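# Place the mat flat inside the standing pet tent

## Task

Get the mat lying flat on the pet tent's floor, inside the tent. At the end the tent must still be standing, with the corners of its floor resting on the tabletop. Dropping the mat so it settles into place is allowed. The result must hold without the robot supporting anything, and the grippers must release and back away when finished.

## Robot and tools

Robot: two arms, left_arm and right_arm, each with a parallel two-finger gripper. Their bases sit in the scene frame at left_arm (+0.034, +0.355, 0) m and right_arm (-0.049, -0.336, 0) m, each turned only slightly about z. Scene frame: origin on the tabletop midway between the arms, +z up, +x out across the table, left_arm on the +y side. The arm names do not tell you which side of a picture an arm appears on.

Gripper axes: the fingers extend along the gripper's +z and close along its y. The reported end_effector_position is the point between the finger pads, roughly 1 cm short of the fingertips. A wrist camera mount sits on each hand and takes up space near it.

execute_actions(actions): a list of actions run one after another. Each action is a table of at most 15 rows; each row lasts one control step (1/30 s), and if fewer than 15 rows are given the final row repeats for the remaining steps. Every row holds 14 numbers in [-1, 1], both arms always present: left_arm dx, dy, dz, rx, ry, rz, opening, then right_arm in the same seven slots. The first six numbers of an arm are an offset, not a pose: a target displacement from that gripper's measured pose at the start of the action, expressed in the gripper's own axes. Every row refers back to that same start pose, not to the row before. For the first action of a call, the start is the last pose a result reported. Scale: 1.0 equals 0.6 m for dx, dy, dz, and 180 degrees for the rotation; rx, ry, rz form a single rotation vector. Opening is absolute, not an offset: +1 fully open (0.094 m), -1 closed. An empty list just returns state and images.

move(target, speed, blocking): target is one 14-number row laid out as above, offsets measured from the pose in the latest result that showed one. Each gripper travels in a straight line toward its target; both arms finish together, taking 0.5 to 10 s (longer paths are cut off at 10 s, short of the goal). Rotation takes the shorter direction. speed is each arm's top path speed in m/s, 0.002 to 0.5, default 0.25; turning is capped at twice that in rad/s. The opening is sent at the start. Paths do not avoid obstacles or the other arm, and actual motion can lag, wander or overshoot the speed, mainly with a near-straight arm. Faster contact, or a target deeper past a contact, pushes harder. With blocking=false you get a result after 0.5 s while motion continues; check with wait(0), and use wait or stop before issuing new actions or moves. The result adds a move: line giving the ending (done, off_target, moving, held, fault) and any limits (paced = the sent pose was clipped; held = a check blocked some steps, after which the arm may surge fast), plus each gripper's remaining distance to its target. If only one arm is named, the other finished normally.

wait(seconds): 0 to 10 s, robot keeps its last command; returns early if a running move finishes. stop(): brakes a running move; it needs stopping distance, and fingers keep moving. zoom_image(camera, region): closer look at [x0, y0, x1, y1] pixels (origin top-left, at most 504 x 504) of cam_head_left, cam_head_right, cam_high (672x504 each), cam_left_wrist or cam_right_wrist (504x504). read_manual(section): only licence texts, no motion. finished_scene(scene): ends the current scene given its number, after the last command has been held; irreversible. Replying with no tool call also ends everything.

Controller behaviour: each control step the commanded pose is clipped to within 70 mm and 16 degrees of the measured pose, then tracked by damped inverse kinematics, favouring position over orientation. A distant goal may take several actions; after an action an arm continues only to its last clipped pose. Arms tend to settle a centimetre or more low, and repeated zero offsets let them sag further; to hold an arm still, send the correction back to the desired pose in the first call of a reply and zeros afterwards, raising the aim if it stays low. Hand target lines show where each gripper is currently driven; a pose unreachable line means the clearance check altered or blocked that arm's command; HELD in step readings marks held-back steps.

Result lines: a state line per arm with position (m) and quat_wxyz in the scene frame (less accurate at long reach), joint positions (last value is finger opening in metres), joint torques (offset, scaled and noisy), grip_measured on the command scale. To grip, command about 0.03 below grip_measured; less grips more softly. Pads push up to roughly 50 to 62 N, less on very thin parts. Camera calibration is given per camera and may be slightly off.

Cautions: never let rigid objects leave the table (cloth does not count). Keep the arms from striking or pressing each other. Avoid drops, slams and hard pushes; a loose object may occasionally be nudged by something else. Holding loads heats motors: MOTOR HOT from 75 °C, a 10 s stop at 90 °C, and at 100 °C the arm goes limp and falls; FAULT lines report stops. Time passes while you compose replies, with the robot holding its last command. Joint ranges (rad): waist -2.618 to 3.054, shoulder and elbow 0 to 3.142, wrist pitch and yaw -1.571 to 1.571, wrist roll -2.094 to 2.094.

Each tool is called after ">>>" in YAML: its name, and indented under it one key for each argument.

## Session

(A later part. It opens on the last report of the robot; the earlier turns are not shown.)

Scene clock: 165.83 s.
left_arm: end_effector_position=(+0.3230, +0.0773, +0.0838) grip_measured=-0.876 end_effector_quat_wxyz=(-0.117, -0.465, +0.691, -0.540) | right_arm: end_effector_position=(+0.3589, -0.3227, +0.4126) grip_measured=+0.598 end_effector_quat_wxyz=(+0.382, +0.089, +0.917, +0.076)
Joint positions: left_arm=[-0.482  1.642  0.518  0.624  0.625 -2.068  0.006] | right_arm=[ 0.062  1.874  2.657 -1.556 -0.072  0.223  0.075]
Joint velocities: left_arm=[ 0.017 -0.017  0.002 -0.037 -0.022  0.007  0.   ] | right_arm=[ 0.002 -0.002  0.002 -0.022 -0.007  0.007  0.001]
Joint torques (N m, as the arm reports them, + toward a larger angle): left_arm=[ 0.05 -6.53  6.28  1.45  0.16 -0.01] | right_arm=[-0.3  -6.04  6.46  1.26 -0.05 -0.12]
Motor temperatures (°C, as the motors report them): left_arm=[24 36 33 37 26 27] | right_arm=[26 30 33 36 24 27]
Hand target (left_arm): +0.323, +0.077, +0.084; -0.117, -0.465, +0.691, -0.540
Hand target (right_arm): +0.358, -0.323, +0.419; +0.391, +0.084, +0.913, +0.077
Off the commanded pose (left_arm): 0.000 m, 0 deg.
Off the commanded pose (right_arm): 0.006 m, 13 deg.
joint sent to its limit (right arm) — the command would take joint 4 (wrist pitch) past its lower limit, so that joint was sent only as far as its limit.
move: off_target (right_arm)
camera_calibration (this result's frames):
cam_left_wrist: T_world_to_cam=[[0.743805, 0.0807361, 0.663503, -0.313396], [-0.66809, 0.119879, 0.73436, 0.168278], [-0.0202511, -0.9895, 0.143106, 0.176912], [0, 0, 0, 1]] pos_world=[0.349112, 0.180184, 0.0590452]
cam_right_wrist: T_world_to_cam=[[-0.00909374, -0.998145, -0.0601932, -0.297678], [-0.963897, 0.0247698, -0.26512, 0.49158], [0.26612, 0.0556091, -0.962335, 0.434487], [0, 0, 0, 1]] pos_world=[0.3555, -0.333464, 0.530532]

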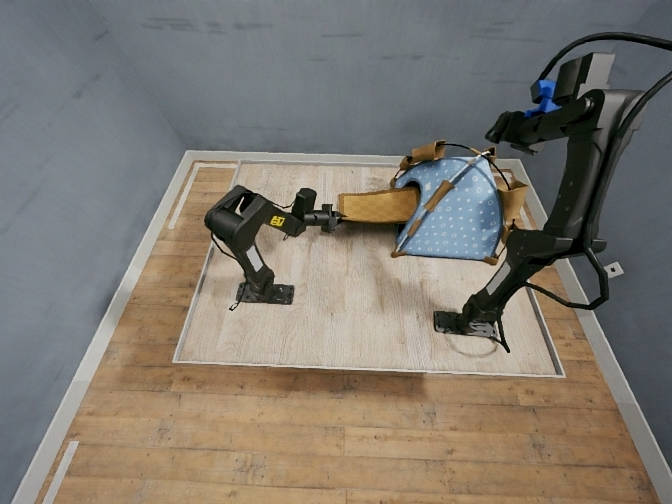

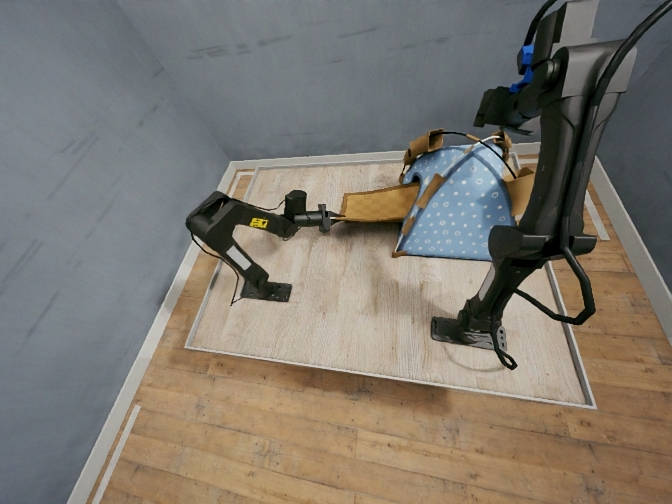

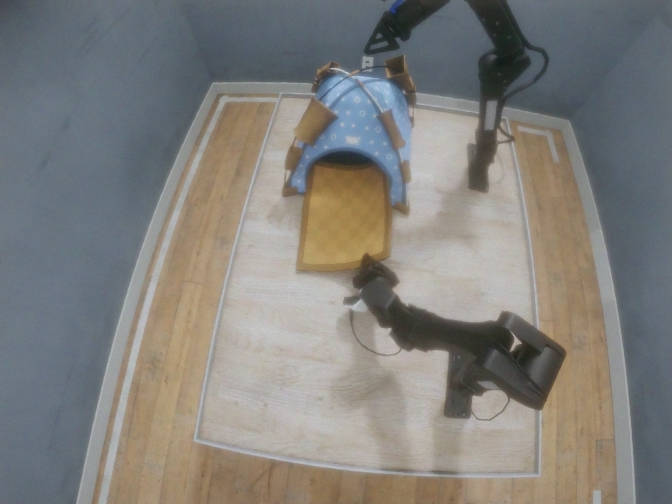

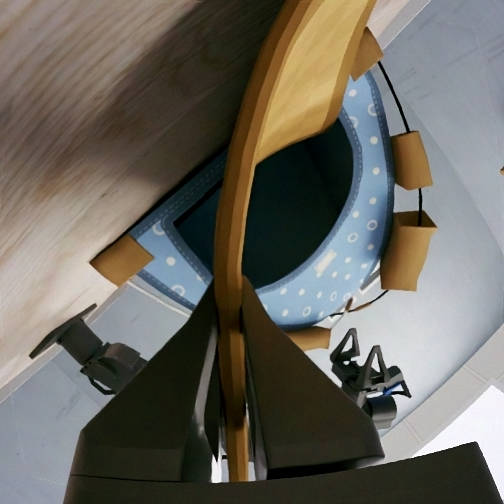

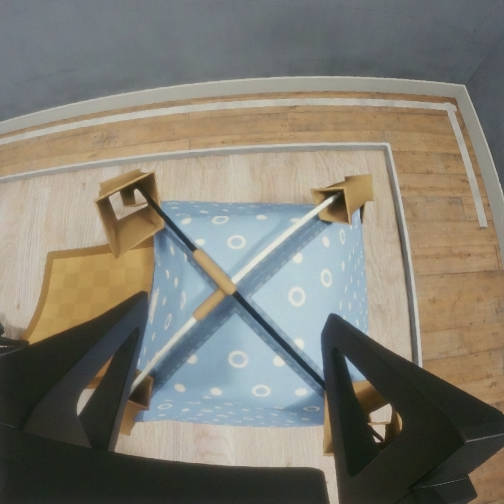

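>>> move:
  target: [0,0,0,0,0,0,-0.9,0.055,0,0.11,0,0,0,0.2]
  speed: 0.06

Scene clock: 167.57 s.
left_arm: end_effector_position=(+0.3230, +0.0773, +0.0838) grip_measured=-0.876 end_effector_quat_wxyz=(-0.117, -0.465, +0.691, -0.540) | right_arm: end_effector_position=(+0.3844, -0.3143, +0.3314) grip_measured=+0.202 end_effector_quat_wxyz=(+0.361, +0.088, +0.926, +0.070)
Joint positions: left_arm=[-0.482  1.642  0.518  0.624  0.625 -2.068  0.006] | right_arm=[ 0.092  1.681  1.99  -1.128 -0.046  0.237  0.056]
Joint velocities: left_arm=[-0.012  0.002 -0.002 -0.007 -0.007 -0.037 -0.   ] | right_arm=[-0.007  0.007  0.017  0.007 -0.022  0.037 -0.001]
Joint torques (N m, as the arm reports them, + toward a larger angle): left_arm=[-0.04 -6.57  6.42  1.43  0.17 -0.03] | right_arm=[ 0.66 -8.34  5.51  1.53  0.    0.16]
Motor temperatures (°C, as the motors report them): left_arm=[24 36 33 37 26 27] | right_arm=[26 31 33 36 24 27]
Hand target (left_arm): +0.323, +0.077, +0.084; -0.117, -0.465, +0.691, -0.540
Hand target (right_arm): +0.382, -0.311, +0.344; +0.381, +0.089, +0.917, +0.077
Off the commanded pose (left_arm): 0.000 m, 0 deg.
Off the commanded pose (right_arm): 0.013 m, 3 deg.
move: off_target (right_arm)
camera_calibration (this result's frames):
cam_left_wrist: T_world_to_cam=[[0.743805, 0.0807361, 0.663503, -0.313396], [-0.66809, 0.119879, 0.73436, 0.168278], [-0.0202511, -0.9895, 0.143106, 0.176912], [0, 0, 0, 1]] pos_world=[0.349112, 0.180184, 0.0590452]
cam_right_wrist: T_world_to_cam=[[-0.00917736, -0.998711, -0.0499219, -0.297468], [-0.975139, 0.0199922, -0.22069, 0.482503], [0.221403, 0.0466554, -0.974066, 0.367362], [0, 0, 0, 1]] pos_world=[0.386442, -0.323871, 0.449468]

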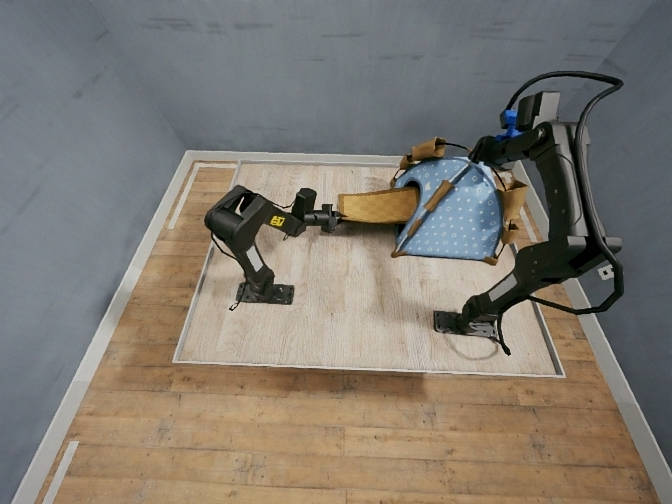

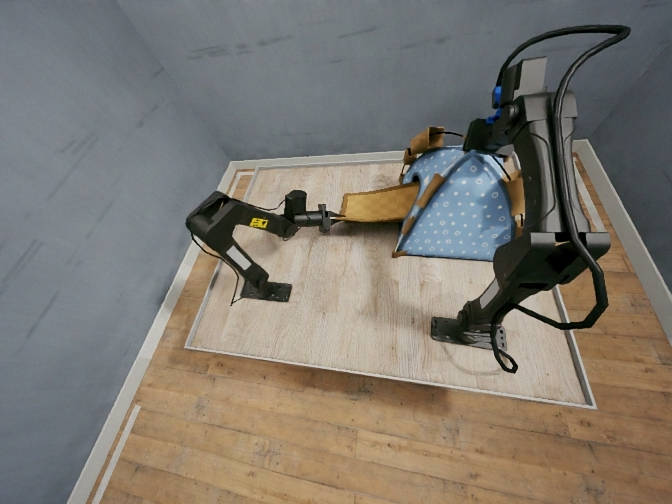

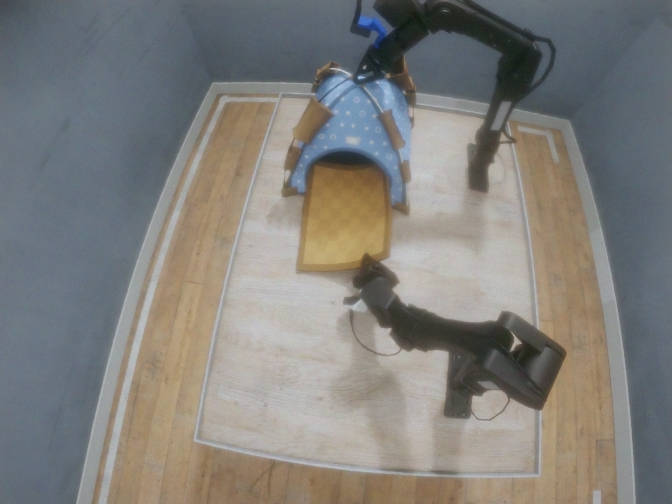

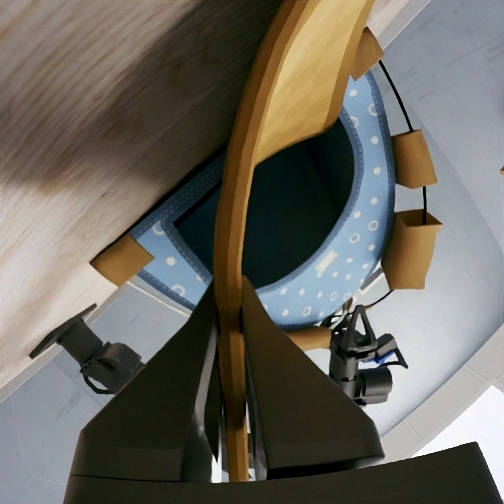

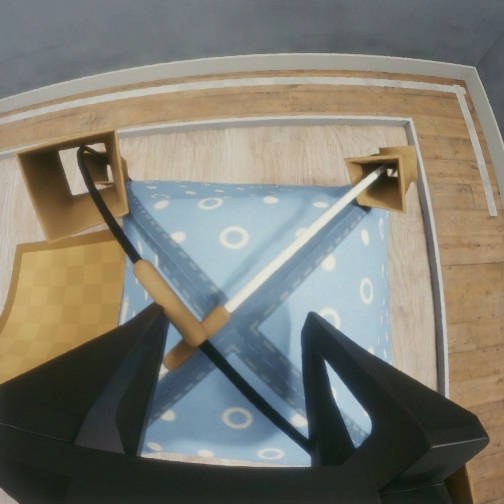

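Shift +y, down ~2.5 cm, close.

>>> move:
  target: [0,0,0,0,0,0,-0.9,0.02,0.025,0.025,0,0,0,0.2]
  speed: 0.04

>>> move:
  target: [0,0,0,0,0,0,-0.9,0,0,0,0,0,0,-0.8]

Scene clock: 168.53 s.
left_arm: end_effector_position=(+0.3231, +0.0774, +0.0838) grip_measured=-0.876 end_effector_quat_wxyz=(-0.117, -0.465, +0.691, -0.540) | right_arm: end_effector_position=(+0.3929, -0.3004, +0.3173) grip_measured=+0.202 end_effector_quat_wxyz=(+0.365, +0.077, +0.926, +0.063)
Joint positions: left_arm=[-0.482  1.642  0.518  0.624  0.624 -2.068  0.006] | right_arm=[ 0.139  1.681  1.922 -1.054 -0.007  0.246  0.056]
Joint velocities: left_arm=[-0.002  0.017  0.002 -0.007 -0.007  0.022  0.001] | right_arm=[ 0.002 -0.007 -0.012 -0.007  0.037 -0.007 -0.   ]
Joint torques (N m, as the arm reports them, + toward a larger angle): left_arm=[-0.06 -6.62  6.29  1.45  0.15 -0.02] | right_arm=[ 0.76 -7.74  4.59  1.24  0.02  0.38]
Motor temperatures (°C, as the motors report them): left_arm=[24 36 33 37 26 27] | right_arm=[26 31 33 36 24 27]
Hand target (left_arm): +0.323, +0.077, +0.084; -0.118, -0.465, +0.692, -0.540
Hand target (right_arm): +0.388, -0.296, +0.315; +0.361, +0.088, +0.926, +0.070
Off the commanded pose (left_arm): 0.000 m, 0 deg.
Off the commanded pose (right_arm): 0.007 m, 2 deg.
move: done
camera_calibration (this result's frames):
cam_left_wrist: T_world_to_cam=[[0.743633, 0.0810215, 0.66366, -0.31344], [-0.6683, 0.119197, 0.73428, 0.168502], [-0.0196139, -0.989559, 0.142785, 0.176808], [0, 0, 0, 1]] pos_world=[0.349162, 0.180272, 0.0590447]
cam_right_wrist: T_world_to_cam=[[0.0042637, -0.999594, -0.0281888, -0.296609], [-0.973888, 0.00224796, -0.227019, 0.483623], [0.22699, 0.0284207, -0.973482, 0.343202], [0, 0, 0, 1]] pos_world=[0.394356, -0.307329, 0.435532]

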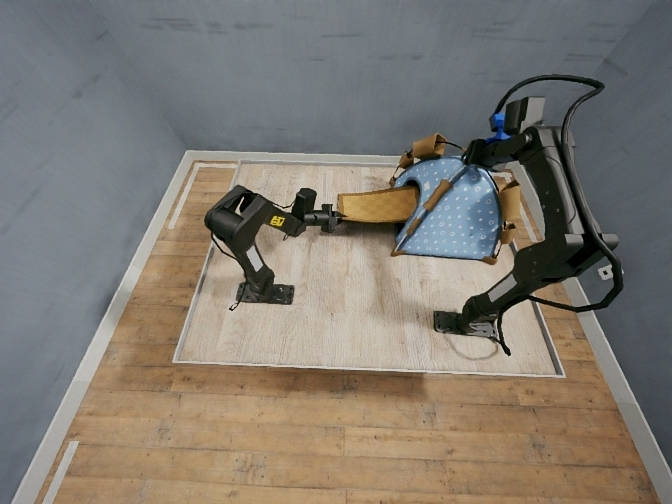

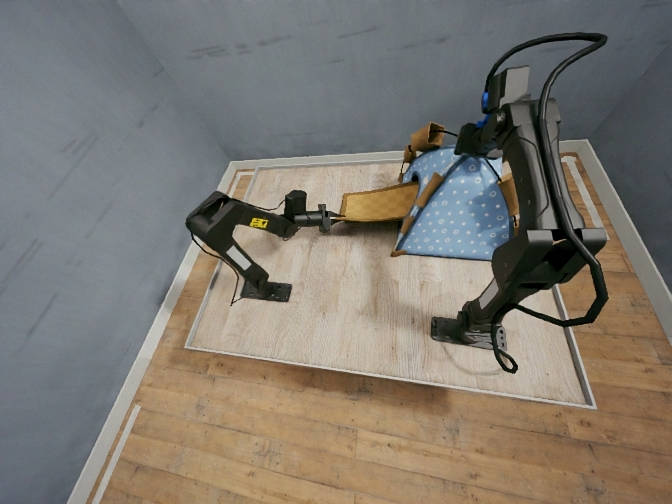

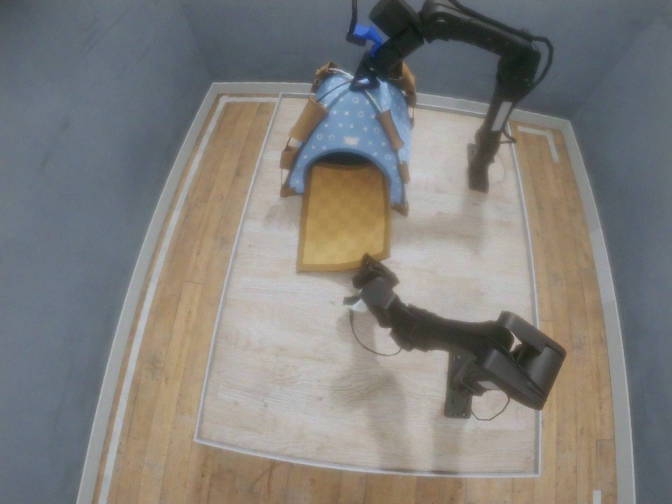

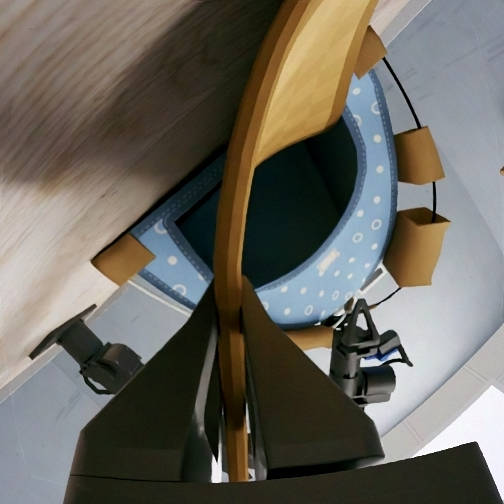

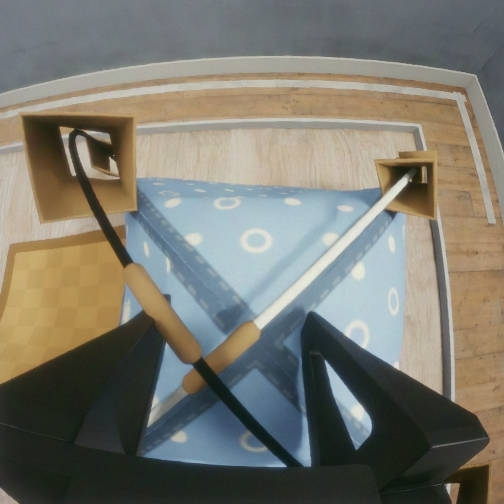

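Scene clock: 169.03 s.
left_arm: end_effector_position=(+0.3250, +0.0785, +0.0830) grip_measured=-0.876 end_effector_quat_wxyz=(-0.112, -0.469, +0.690, -0.539) | right_arm: end_effector_position=(+0.3917, -0.2979, +0.3163) grip_measured=-0.625 end_effector_quat_wxyz=(+0.361, +0.076, +0.927, +0.069)
Joint positions: left_arm=[-0.482  1.642  0.518  0.624  0.611 -2.068  0.006] | right_arm=[ 0.139  1.681  1.922 -1.06  -0.022  0.248  0.018]
Joint velocities: left_arm=[-0.012  0.007 -0.012 -0.022  0.051 -0.037 -0.001] | right_arm=[-0.007 -0.012 -0.012 -0.037 -0.022 -0.022 -0.   ]
Joint torques (N m, as the arm reports them, + toward a larger angle): left_arm=[ 0.01 -6.53  6.12  1.42  0.25 -0.03] | right_arm=[ 0.08 -6.45  6.48  1.31  0.2  -0.03]
Motor temperatures (°C, as the motors report them): left_arm=[24 36 33 37 26 27] | right_arm=[26 31 33 36 24 27]
Hand target (left_arm): +0.323, +0.077, +0.084; -0.117, -0.465, +0.691, -0.540
Hand target (right_arm): +0.393, -0.300, +0.317; +0.364, +0.077, +0.926, +0.063
Off the commanded pose (left_arm): 0.002 m, 1 deg.
Off the commanded pose (right_arm): 0.003 m, 1 deg.
move: done
camera_calibration (this result's frames):
cam_left_wrist: T_world_to_cam=[[0.740906, 0.0857248, 0.666116, -0.314158], [-0.671553, 0.107442, 0.733126, 0.172244], [-0.00872148, -0.990509, 0.137173, 0.175037], [0, 0, 0, 1]] pos_world=[0.349959, 0.1818, 0.0589788]
cam_right_wrist: T_world_to_cam=[[0.0123168, -0.999149, -0.0393554, -0.293693], [-0.975363, -0.00333516, -0.220581, 0.479064], [0.220262, 0.0411026, -0.974574, 0.349254], [0, 0, 0, 1]] pos_world=[0.393951, -0.306201, 0.434488]

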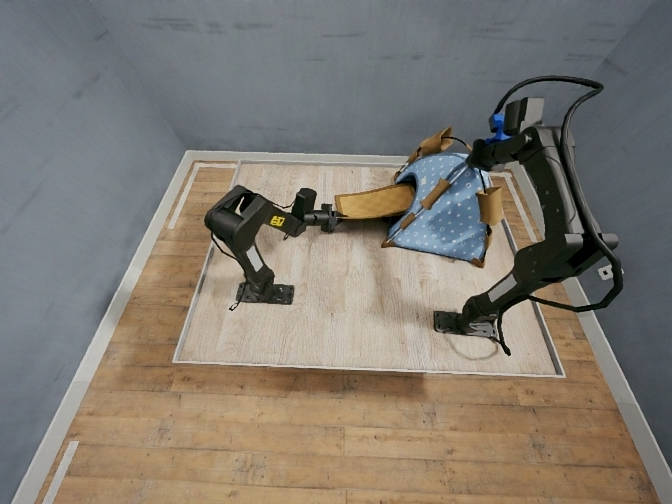

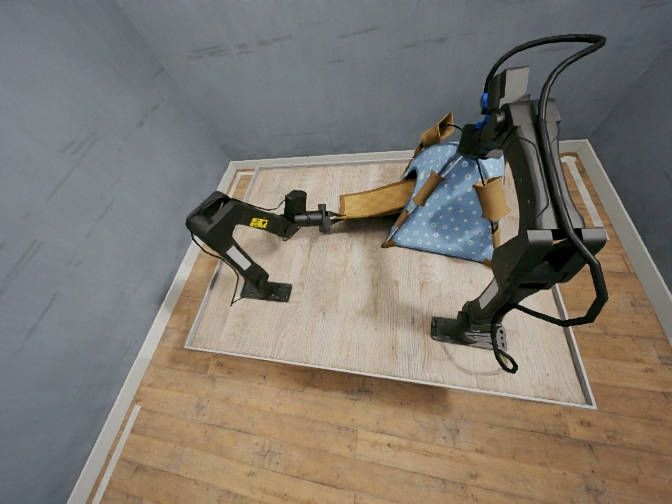

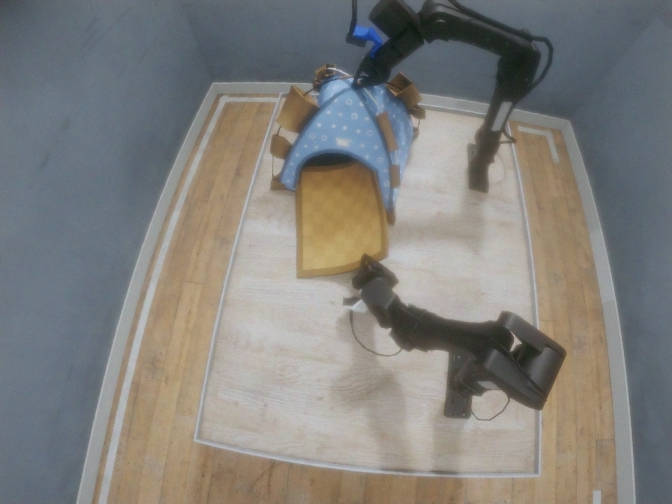

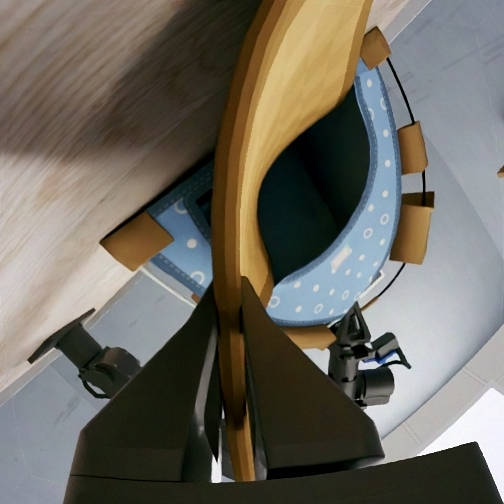

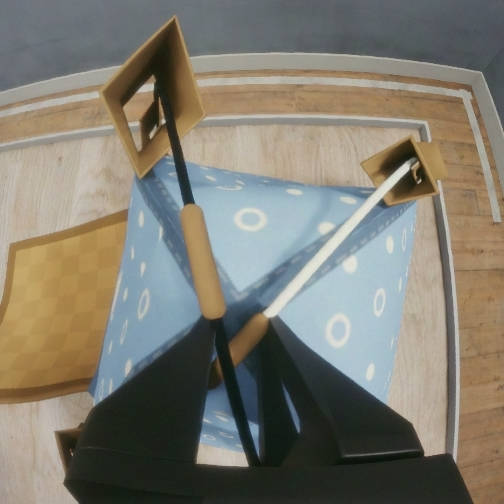

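>>> move:
  target: [0,0,0,0,0,0,-0.9,0,0,0,-0.11,0.03,-0.122,-0.8]
  speed: 0.1

Scene clock: 172.17 s.
left_arm: end_effector_position=(+0.3258, +0.0789, +0.0828) grip_measured=-0.876 end_effector_quat_wxyz=(-0.110, -0.470, +0.690, -0.539) | right_arm: end_effector_position=(+0.3860, -0.2973, +0.3172) grip_measured=-0.633 end_effector_quat_wxyz=(+0.325, -0.117, +0.922, +0.175)
Joint positions: left_arm=[-0.482  1.642  0.518  0.624  0.606 -2.068  0.006] | right_arm=[-0.035  1.797  2.091 -1.247 -0.468 -0.199  0.017]
Joint velocities: left_arm=[-0.002 -0.027 -0.012  0.037  0.007 -0.037  0.   ] | right_arm=[-0.012  0.012  0.012 -0.022 -0.007 -0.066  0.001]
Joint torques (N m, as the arm reports them, + toward a larger angle): left_arm=[ 0.04 -6.63  6.18  1.45  0.2  -0.03] | right_arm=[-0.11 -5.69  7.54  1.1  -0.21 -1.24]
Motor temperatures (°C, as the motors report them): left_arm=[24 36 33 37 26 27] | right_arm=[26 31 33 36 24 27]
Hand target (left_arm): +0.325, +0.079, +0.083; -0.112, -0.469, +0.690, -0.539
Hand target (right_arm): +0.392, -0.298, +0.316; +0.334, -0.165, +0.915, +0.158
Off the commanded pose (left_arm): 0.001 m, 0 deg.
Off the commanded pose (right_arm): 0.006 m, 6 deg.
move: off_target (right_arm)
camera_calibration (this result's frames):
cam_left_wrist: T_world_to_cam=[[0.739761, 0.0875571, 0.667148, -0.314438], [-0.672854, 0.10299, 0.732571, 0.173694], [-0.00456801, -0.990821, 0.135101, 0.174336], [0, 0, 0, 1]] pos_world=[0.350276, 0.182378, 0.0589801]
cam_right_wrist: T_world_to_cam=[[0.436119, -0.893772, -0.104745, -0.404497], [-0.887411, -0.407831, -0.214886, 0.317768], [0.149342, 0.186667, -0.971006, 0.420872], [0, 0, 0, 1]] pos_world=[0.395546, -0.310495, 0.434584]

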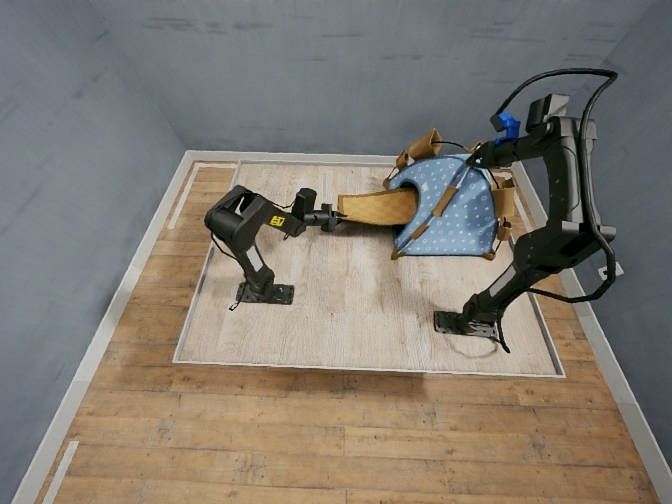

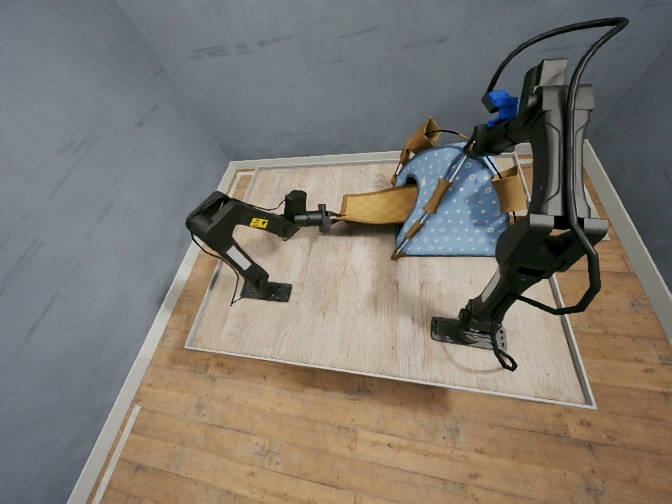

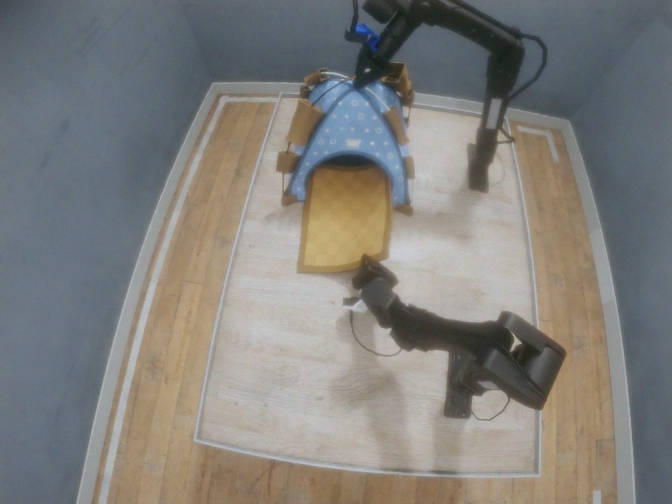

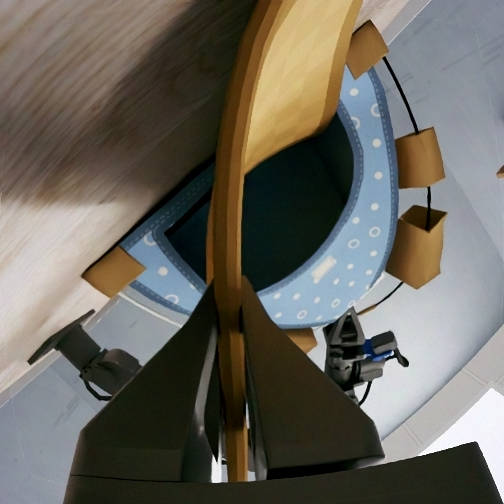

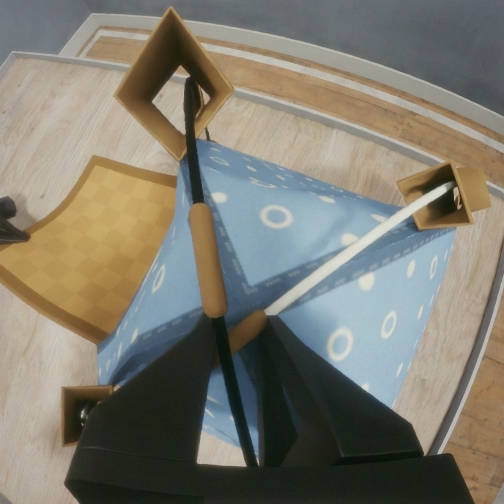

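Squared. Push.

>>> move:
  target: [0.095,0.005,0.14,0,0,0.03,-0.9,0,0,0,0,0,-0.02,-0.8]
  speed: 0.04

Scene clock: 175.03 s.
left_arm: end_effector_position=(+0.3207, -0.0109, +0.0791) grip_measured=-0.876 end_effector_quat_wxyz=(-0.077, -0.441, +0.718, -0.533) | right_arm: end_effector_position=(+0.3854, -0.2968, +0.3171) grip_measured=-0.635 end_effector_quat_wxyz=(+0.322, -0.109, +0.923, +0.179)
Joint positions: left_arm=[-0.754  1.809  0.716  0.631  0.35  -2.095  0.006] | right_arm=[-0.035  1.797  2.091 -1.25  -0.471 -0.181  0.017]
Joint velocities: left_arm=[-0.002 -0.007  0.002  0.022  0.007  0.007  0.   ] | right_arm=[ 0.017 -0.022  0.002 -0.007 -0.007  0.037  0.   ]
Joint torques (N m, as the arm reports them, + toward a larger angle): left_arm=[-1.38 -7.18  9.49  1.57  0.1  -0.01] | right_arm=[ 0.05 -7.23  5.95  1.09 -0.13 -0.95]
Motor temperatures (°C, as the motors report them): left_arm=[24 35 33 37 26 27] | right_arm=[26 31 33 36 24 27]
Hand target (left_arm): +0.322, -0.022, +0.085; -0.080, -0.431, +0.717, -0.542
Hand target (right_arm): +0.386, -0.297, +0.317; +0.330, -0.145, +0.918, +0.164
Off the commanded pose (left_arm): 0.013 m, 2 deg.
Off the commanded pose (right_arm): 0.001 m, 5 deg.
joint sent to its limit (left arm) — the command would take joint 6 (wrist roll) past its lower limit, so that joint was sent only as far as its limit.
move: off_target (left_arm, right_arm)
camera_calibration (this result's frames):
cam_left_wrist: T_world_to_cam=[[0.687417, 0.0205345, 0.725973, -0.288968], [-0.72484, 0.0819547, 0.684025, 0.202521], [-0.0454508, -0.996424, 0.0712212, 0.103936], [0, 0, 0, 1]] pos_world=[0.350161, 0.0929008, 0.0638511]
cam_right_wrist: T_world_to_cam=[[0.42489, -0.897193, -0.120466, -0.395457], [-0.894063, -0.395058, -0.211139, 0.322582], [0.141842, 0.197416, -0.970004, 0.426485], [0, 0, 0, 1]] pos_world=[0.395941, -0.311557, 0.434163]

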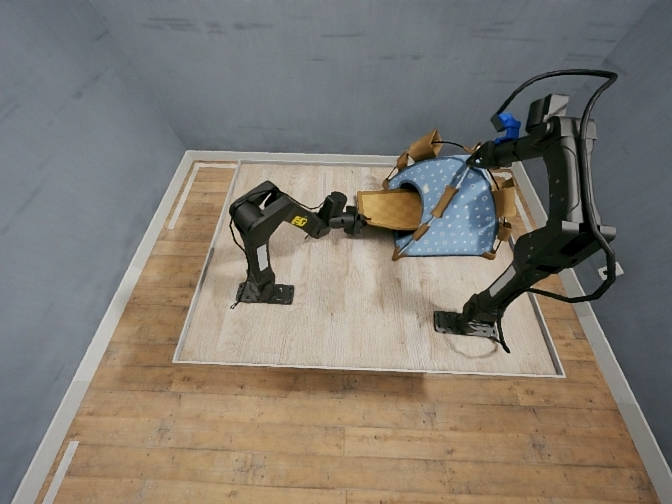

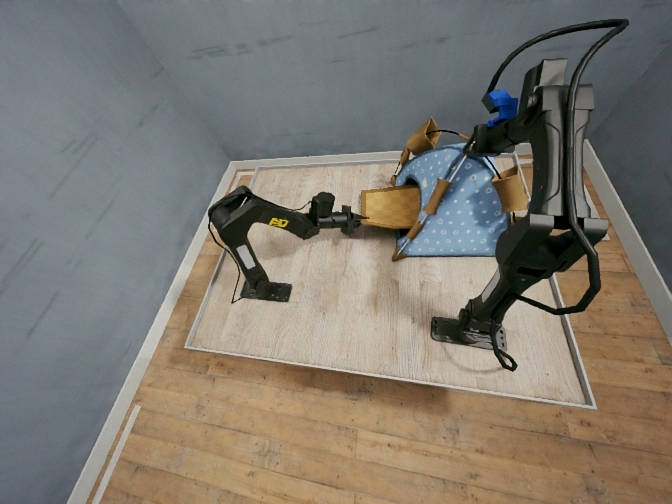

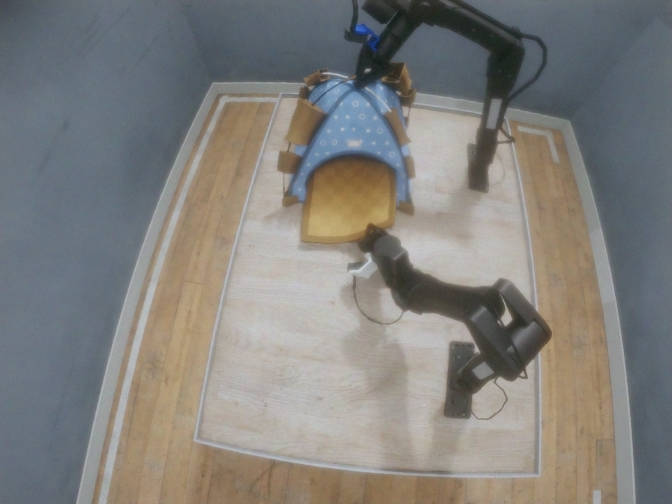

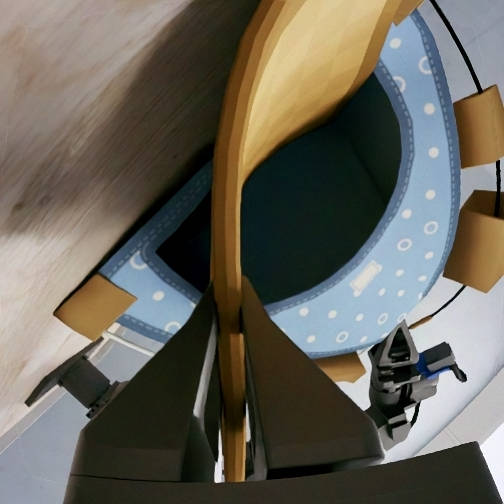

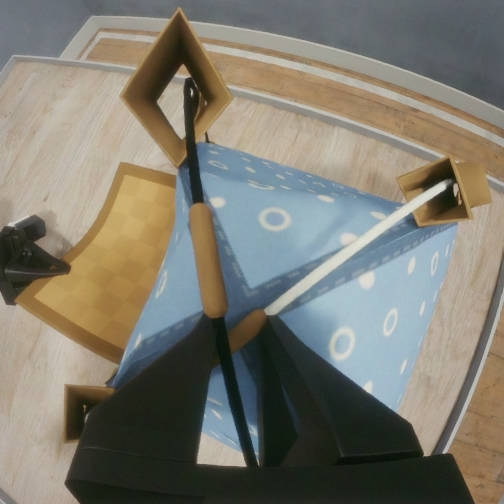

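Working.

>>> move:
  target: [0.10,-0.01,0.14,0,0,0.02,-0.9,0,0,0,0,0,-0.02,-0.8]
  speed: 0.04

>>> move:
  target: [0.07,-0.01,0.09,0,0,0.02,-0.9,0,0,0,0,0,-0.02,-0.8]
  speed: 0.04

Scene clock: 178.00 s.
left_arm: end_effector_position=(+0.3215, -0.1000, +0.0755) grip_measured=-0.876 end_effector_quat_wxyz=(-0.049, -0.423, +0.738, -0.524) | right_arm: end_effector_position=(+0.3849, -0.2960, +0.3171) grip_measured=-0.635 end_effector_quat_wxyz=(+0.321, -0.106, +0.923, +0.183)
Joint positions: left_arm=[-0.93   2.01   1.028  0.511  0.171 -2.098  0.006] | right_arm=[-0.035  1.797  2.091 -1.252 -0.475 -0.174  0.017]
Joint velocities: left_arm=[ 0.012  0.017 -0.002 -0.081  0.037 -0.066  0.   ] | right_arm=[ 0.002  0.002  0.002 -0.022  0.022  0.051  0.001]
Joint torques (N m, as the arm reports them, + toward a larger angle): left_arm=[-1.64 -9.47 10.09  1.6   0.09  0.  ] | right_arm=[ 0.06 -7.2   6.01  1.07 -0.12 -0.82]
Motor temperatures (°C, as the motors report them): left_arm=[24 36 34 38 26 27] | right_arm=[26 31 32 36 24 27]
Hand target (left_arm): +0.318, -0.113, +0.083; -0.056, -0.410, +0.737, -0.535
Hand target (right_arm): +0.385, -0.297, +0.317; +0.328, -0.137, +0.919, +0.169
Off the commanded pose (left_arm): 0.016 m, 2 deg.
Off the commanded pose (right_arm): 0.001 m, 4 deg.
joint sent to its limit (left arm) — the command would take joint 6 (wrist roll) past its lower limit, so that joint was sent only as far as its limit.
move: off_target (left_arm, right_arm)
camera_calibration (this result's frames):
cam_left_wrist: T_world_to_cam=[[0.647247, -0.0326704, 0.76158, -0.280194], [-0.759673, 0.0549128, 0.647982, 0.224099], [-0.0629904, -0.997957, 0.0107233, 0.0254874], [0, 0, 0, 1]] pos_world=[0.353202, 0.00397535, 0.067905]
cam_right_wrist: T_world_to_cam=[[0.421717, -0.897447, -0.129398, -0.390595], [-0.896211, -0.390887, -0.209794, 0.324001], [0.137699, 0.204442, -0.969145, 0.429801], [0, 0, 0, 1]] pos_world=[0.39591, -0.31176, 0.433971]

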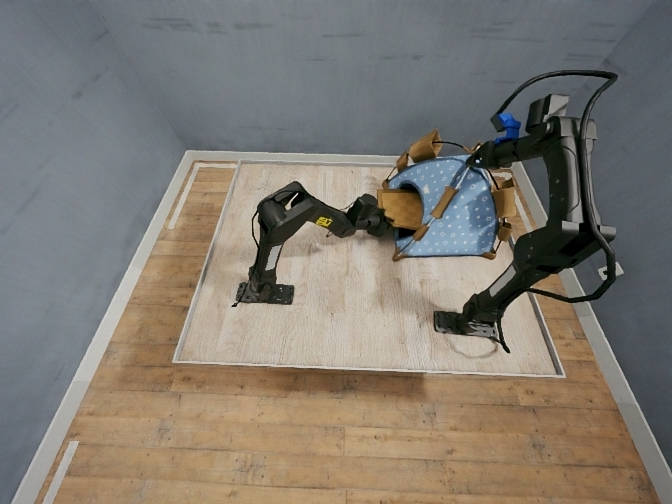

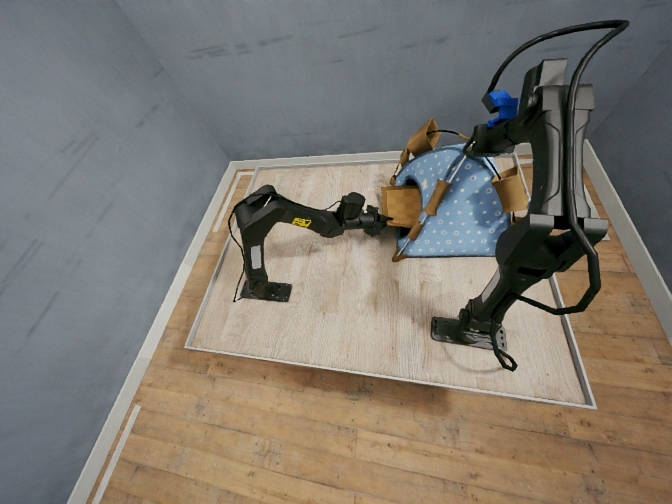

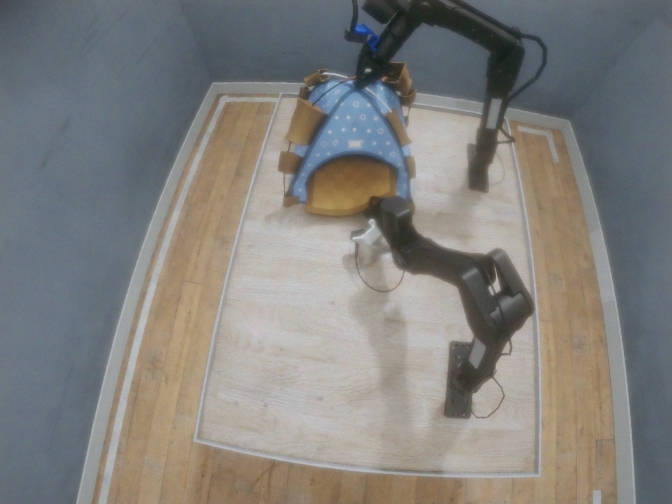

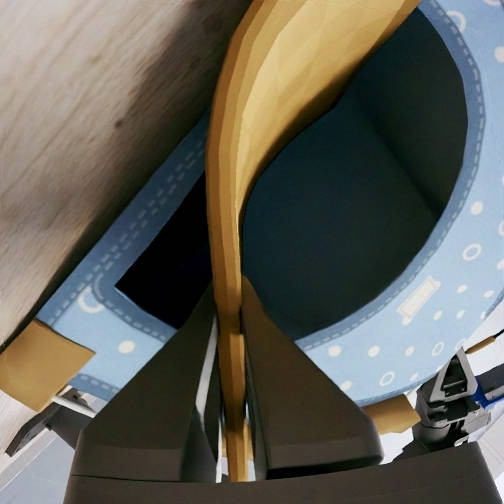

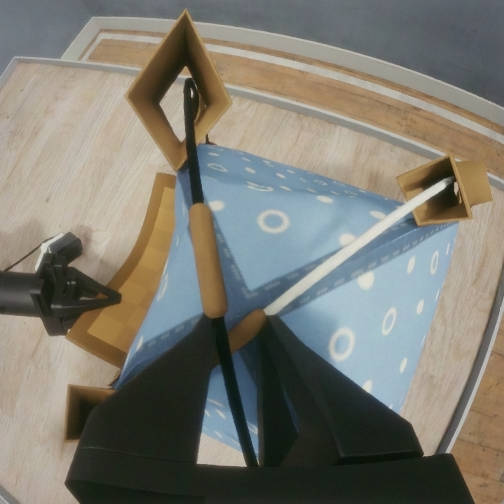

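Scene clock: 179.97 s.
left_arm: end_effector_position=(+0.3246, -0.1532, +0.0705) grip_measured=-0.876 end_effector_quat_wxyz=(-0.026, -0.417, +0.749, -0.513) | right_arm: end_effector_position=(+0.3846, -0.2956, +0.3171) grip_measured=-0.635 end_effector_quat_wxyz=(+0.320, -0.105, +0.923, +0.184)
Joint positions: left_arm=[-1.008  2.152  1.268  0.392  0.073 -2.091  0.006] | right_arm=[-0.035  1.797  2.091 -1.254 -0.478 -0.171  0.017]
Joint velocities: left_arm=[ 0.012 -0.017 -0.012  0.007  0.022 -0.081 -0.001] | right_arm=[-0.012 -0.007  0.002  0.022  0.037  0.022  0.   ]
Joint torques (N m, as the arm reports them, + toward a larger angle): left_arm=[ -1.97 -11.04  10.54   1.62   0.1    0.13] | right_arm=[ 0.05 -7.2   6.02  1.06 -0.14 -0.76]
Motor temperatures (°C, as the motors report them): left_arm=[24 36 34 38 26 27] | right_arm=[26 31 32 36 24 27]
Hand target (left_arm): +0.318, -0.168, +0.078; -0.032, -0.399, +0.751, -0.525
Hand target (right_arm): +0.385, -0.296, +0.317; +0.326, -0.134, +0.920, +0.172
Off the commanded pose (left_arm): 0.018 m, 3 deg.
Off the commanded pose (right_arm): 0.001 m, 4 deg.
move: off_target (left_arm, right_arm)
camera_calibration (this result's frames):
cam_left_wrist: T_world_to_cam=[[0.623132, -0.0636965, 0.779519, -0.278312], [-0.780071, 0.0214201, 0.625324, 0.235706], [-0.0565283, -0.997739, -0.0363402, -0.0260555], [0, 0, 0, 1]] pos_world=[0.35582, -0.0487729, 0.0686102]
cam_right_wrist: T_world_to_cam=[[0.421085, -0.897124, -0.133622, -0.388381], [-0.896792, -0.389731, -0.209461, 0.324377], [0.135836, 0.208032, -0.968644, 0.431396], [0, 0, 0, 1]] pos_world=[0.395842, -0.31175, 0.433917]

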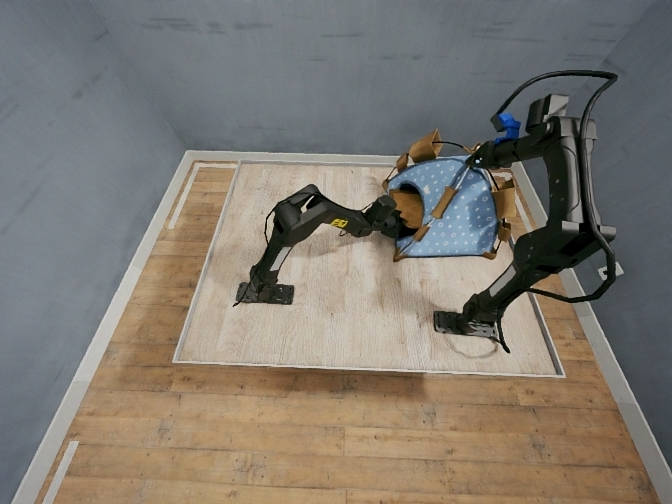

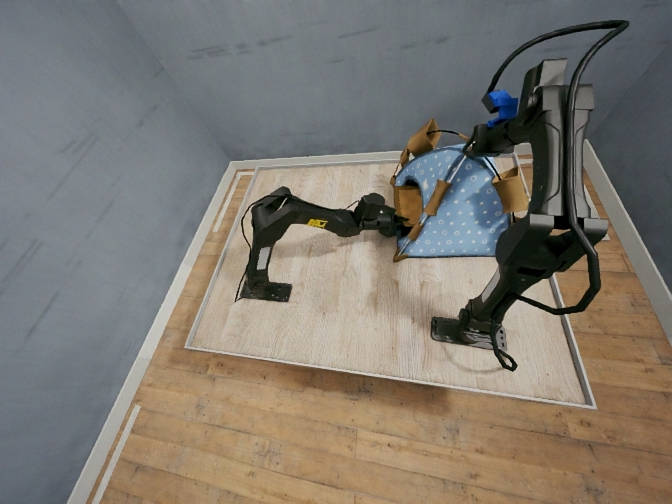

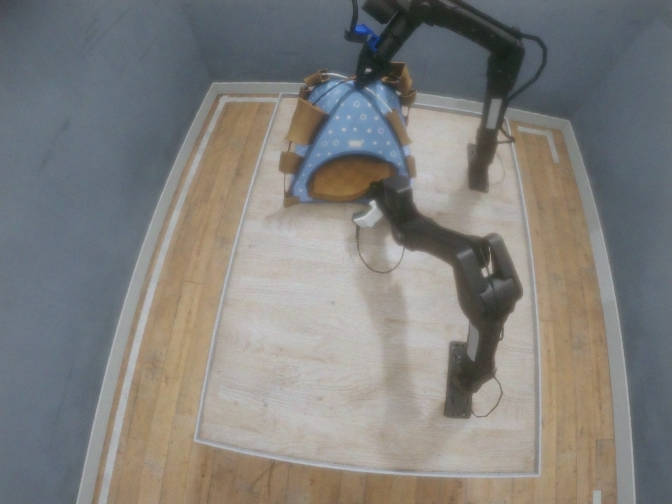

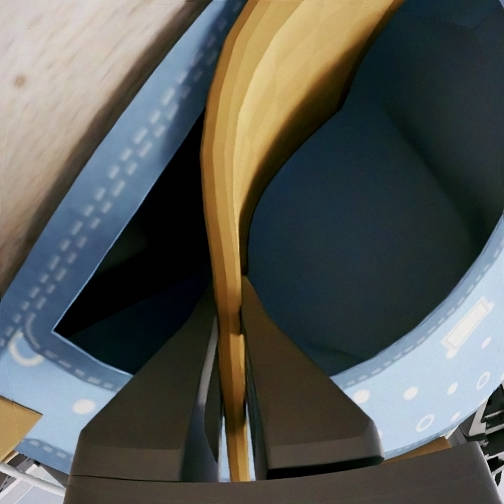

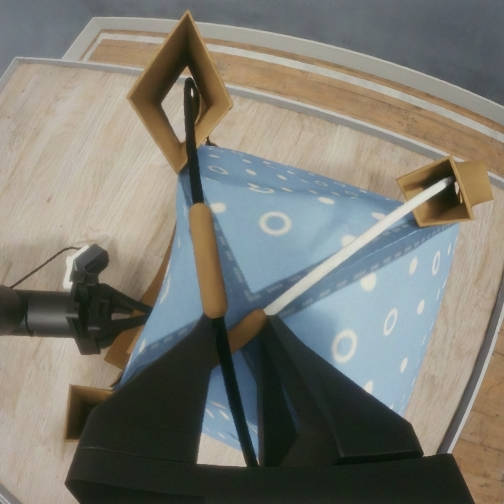

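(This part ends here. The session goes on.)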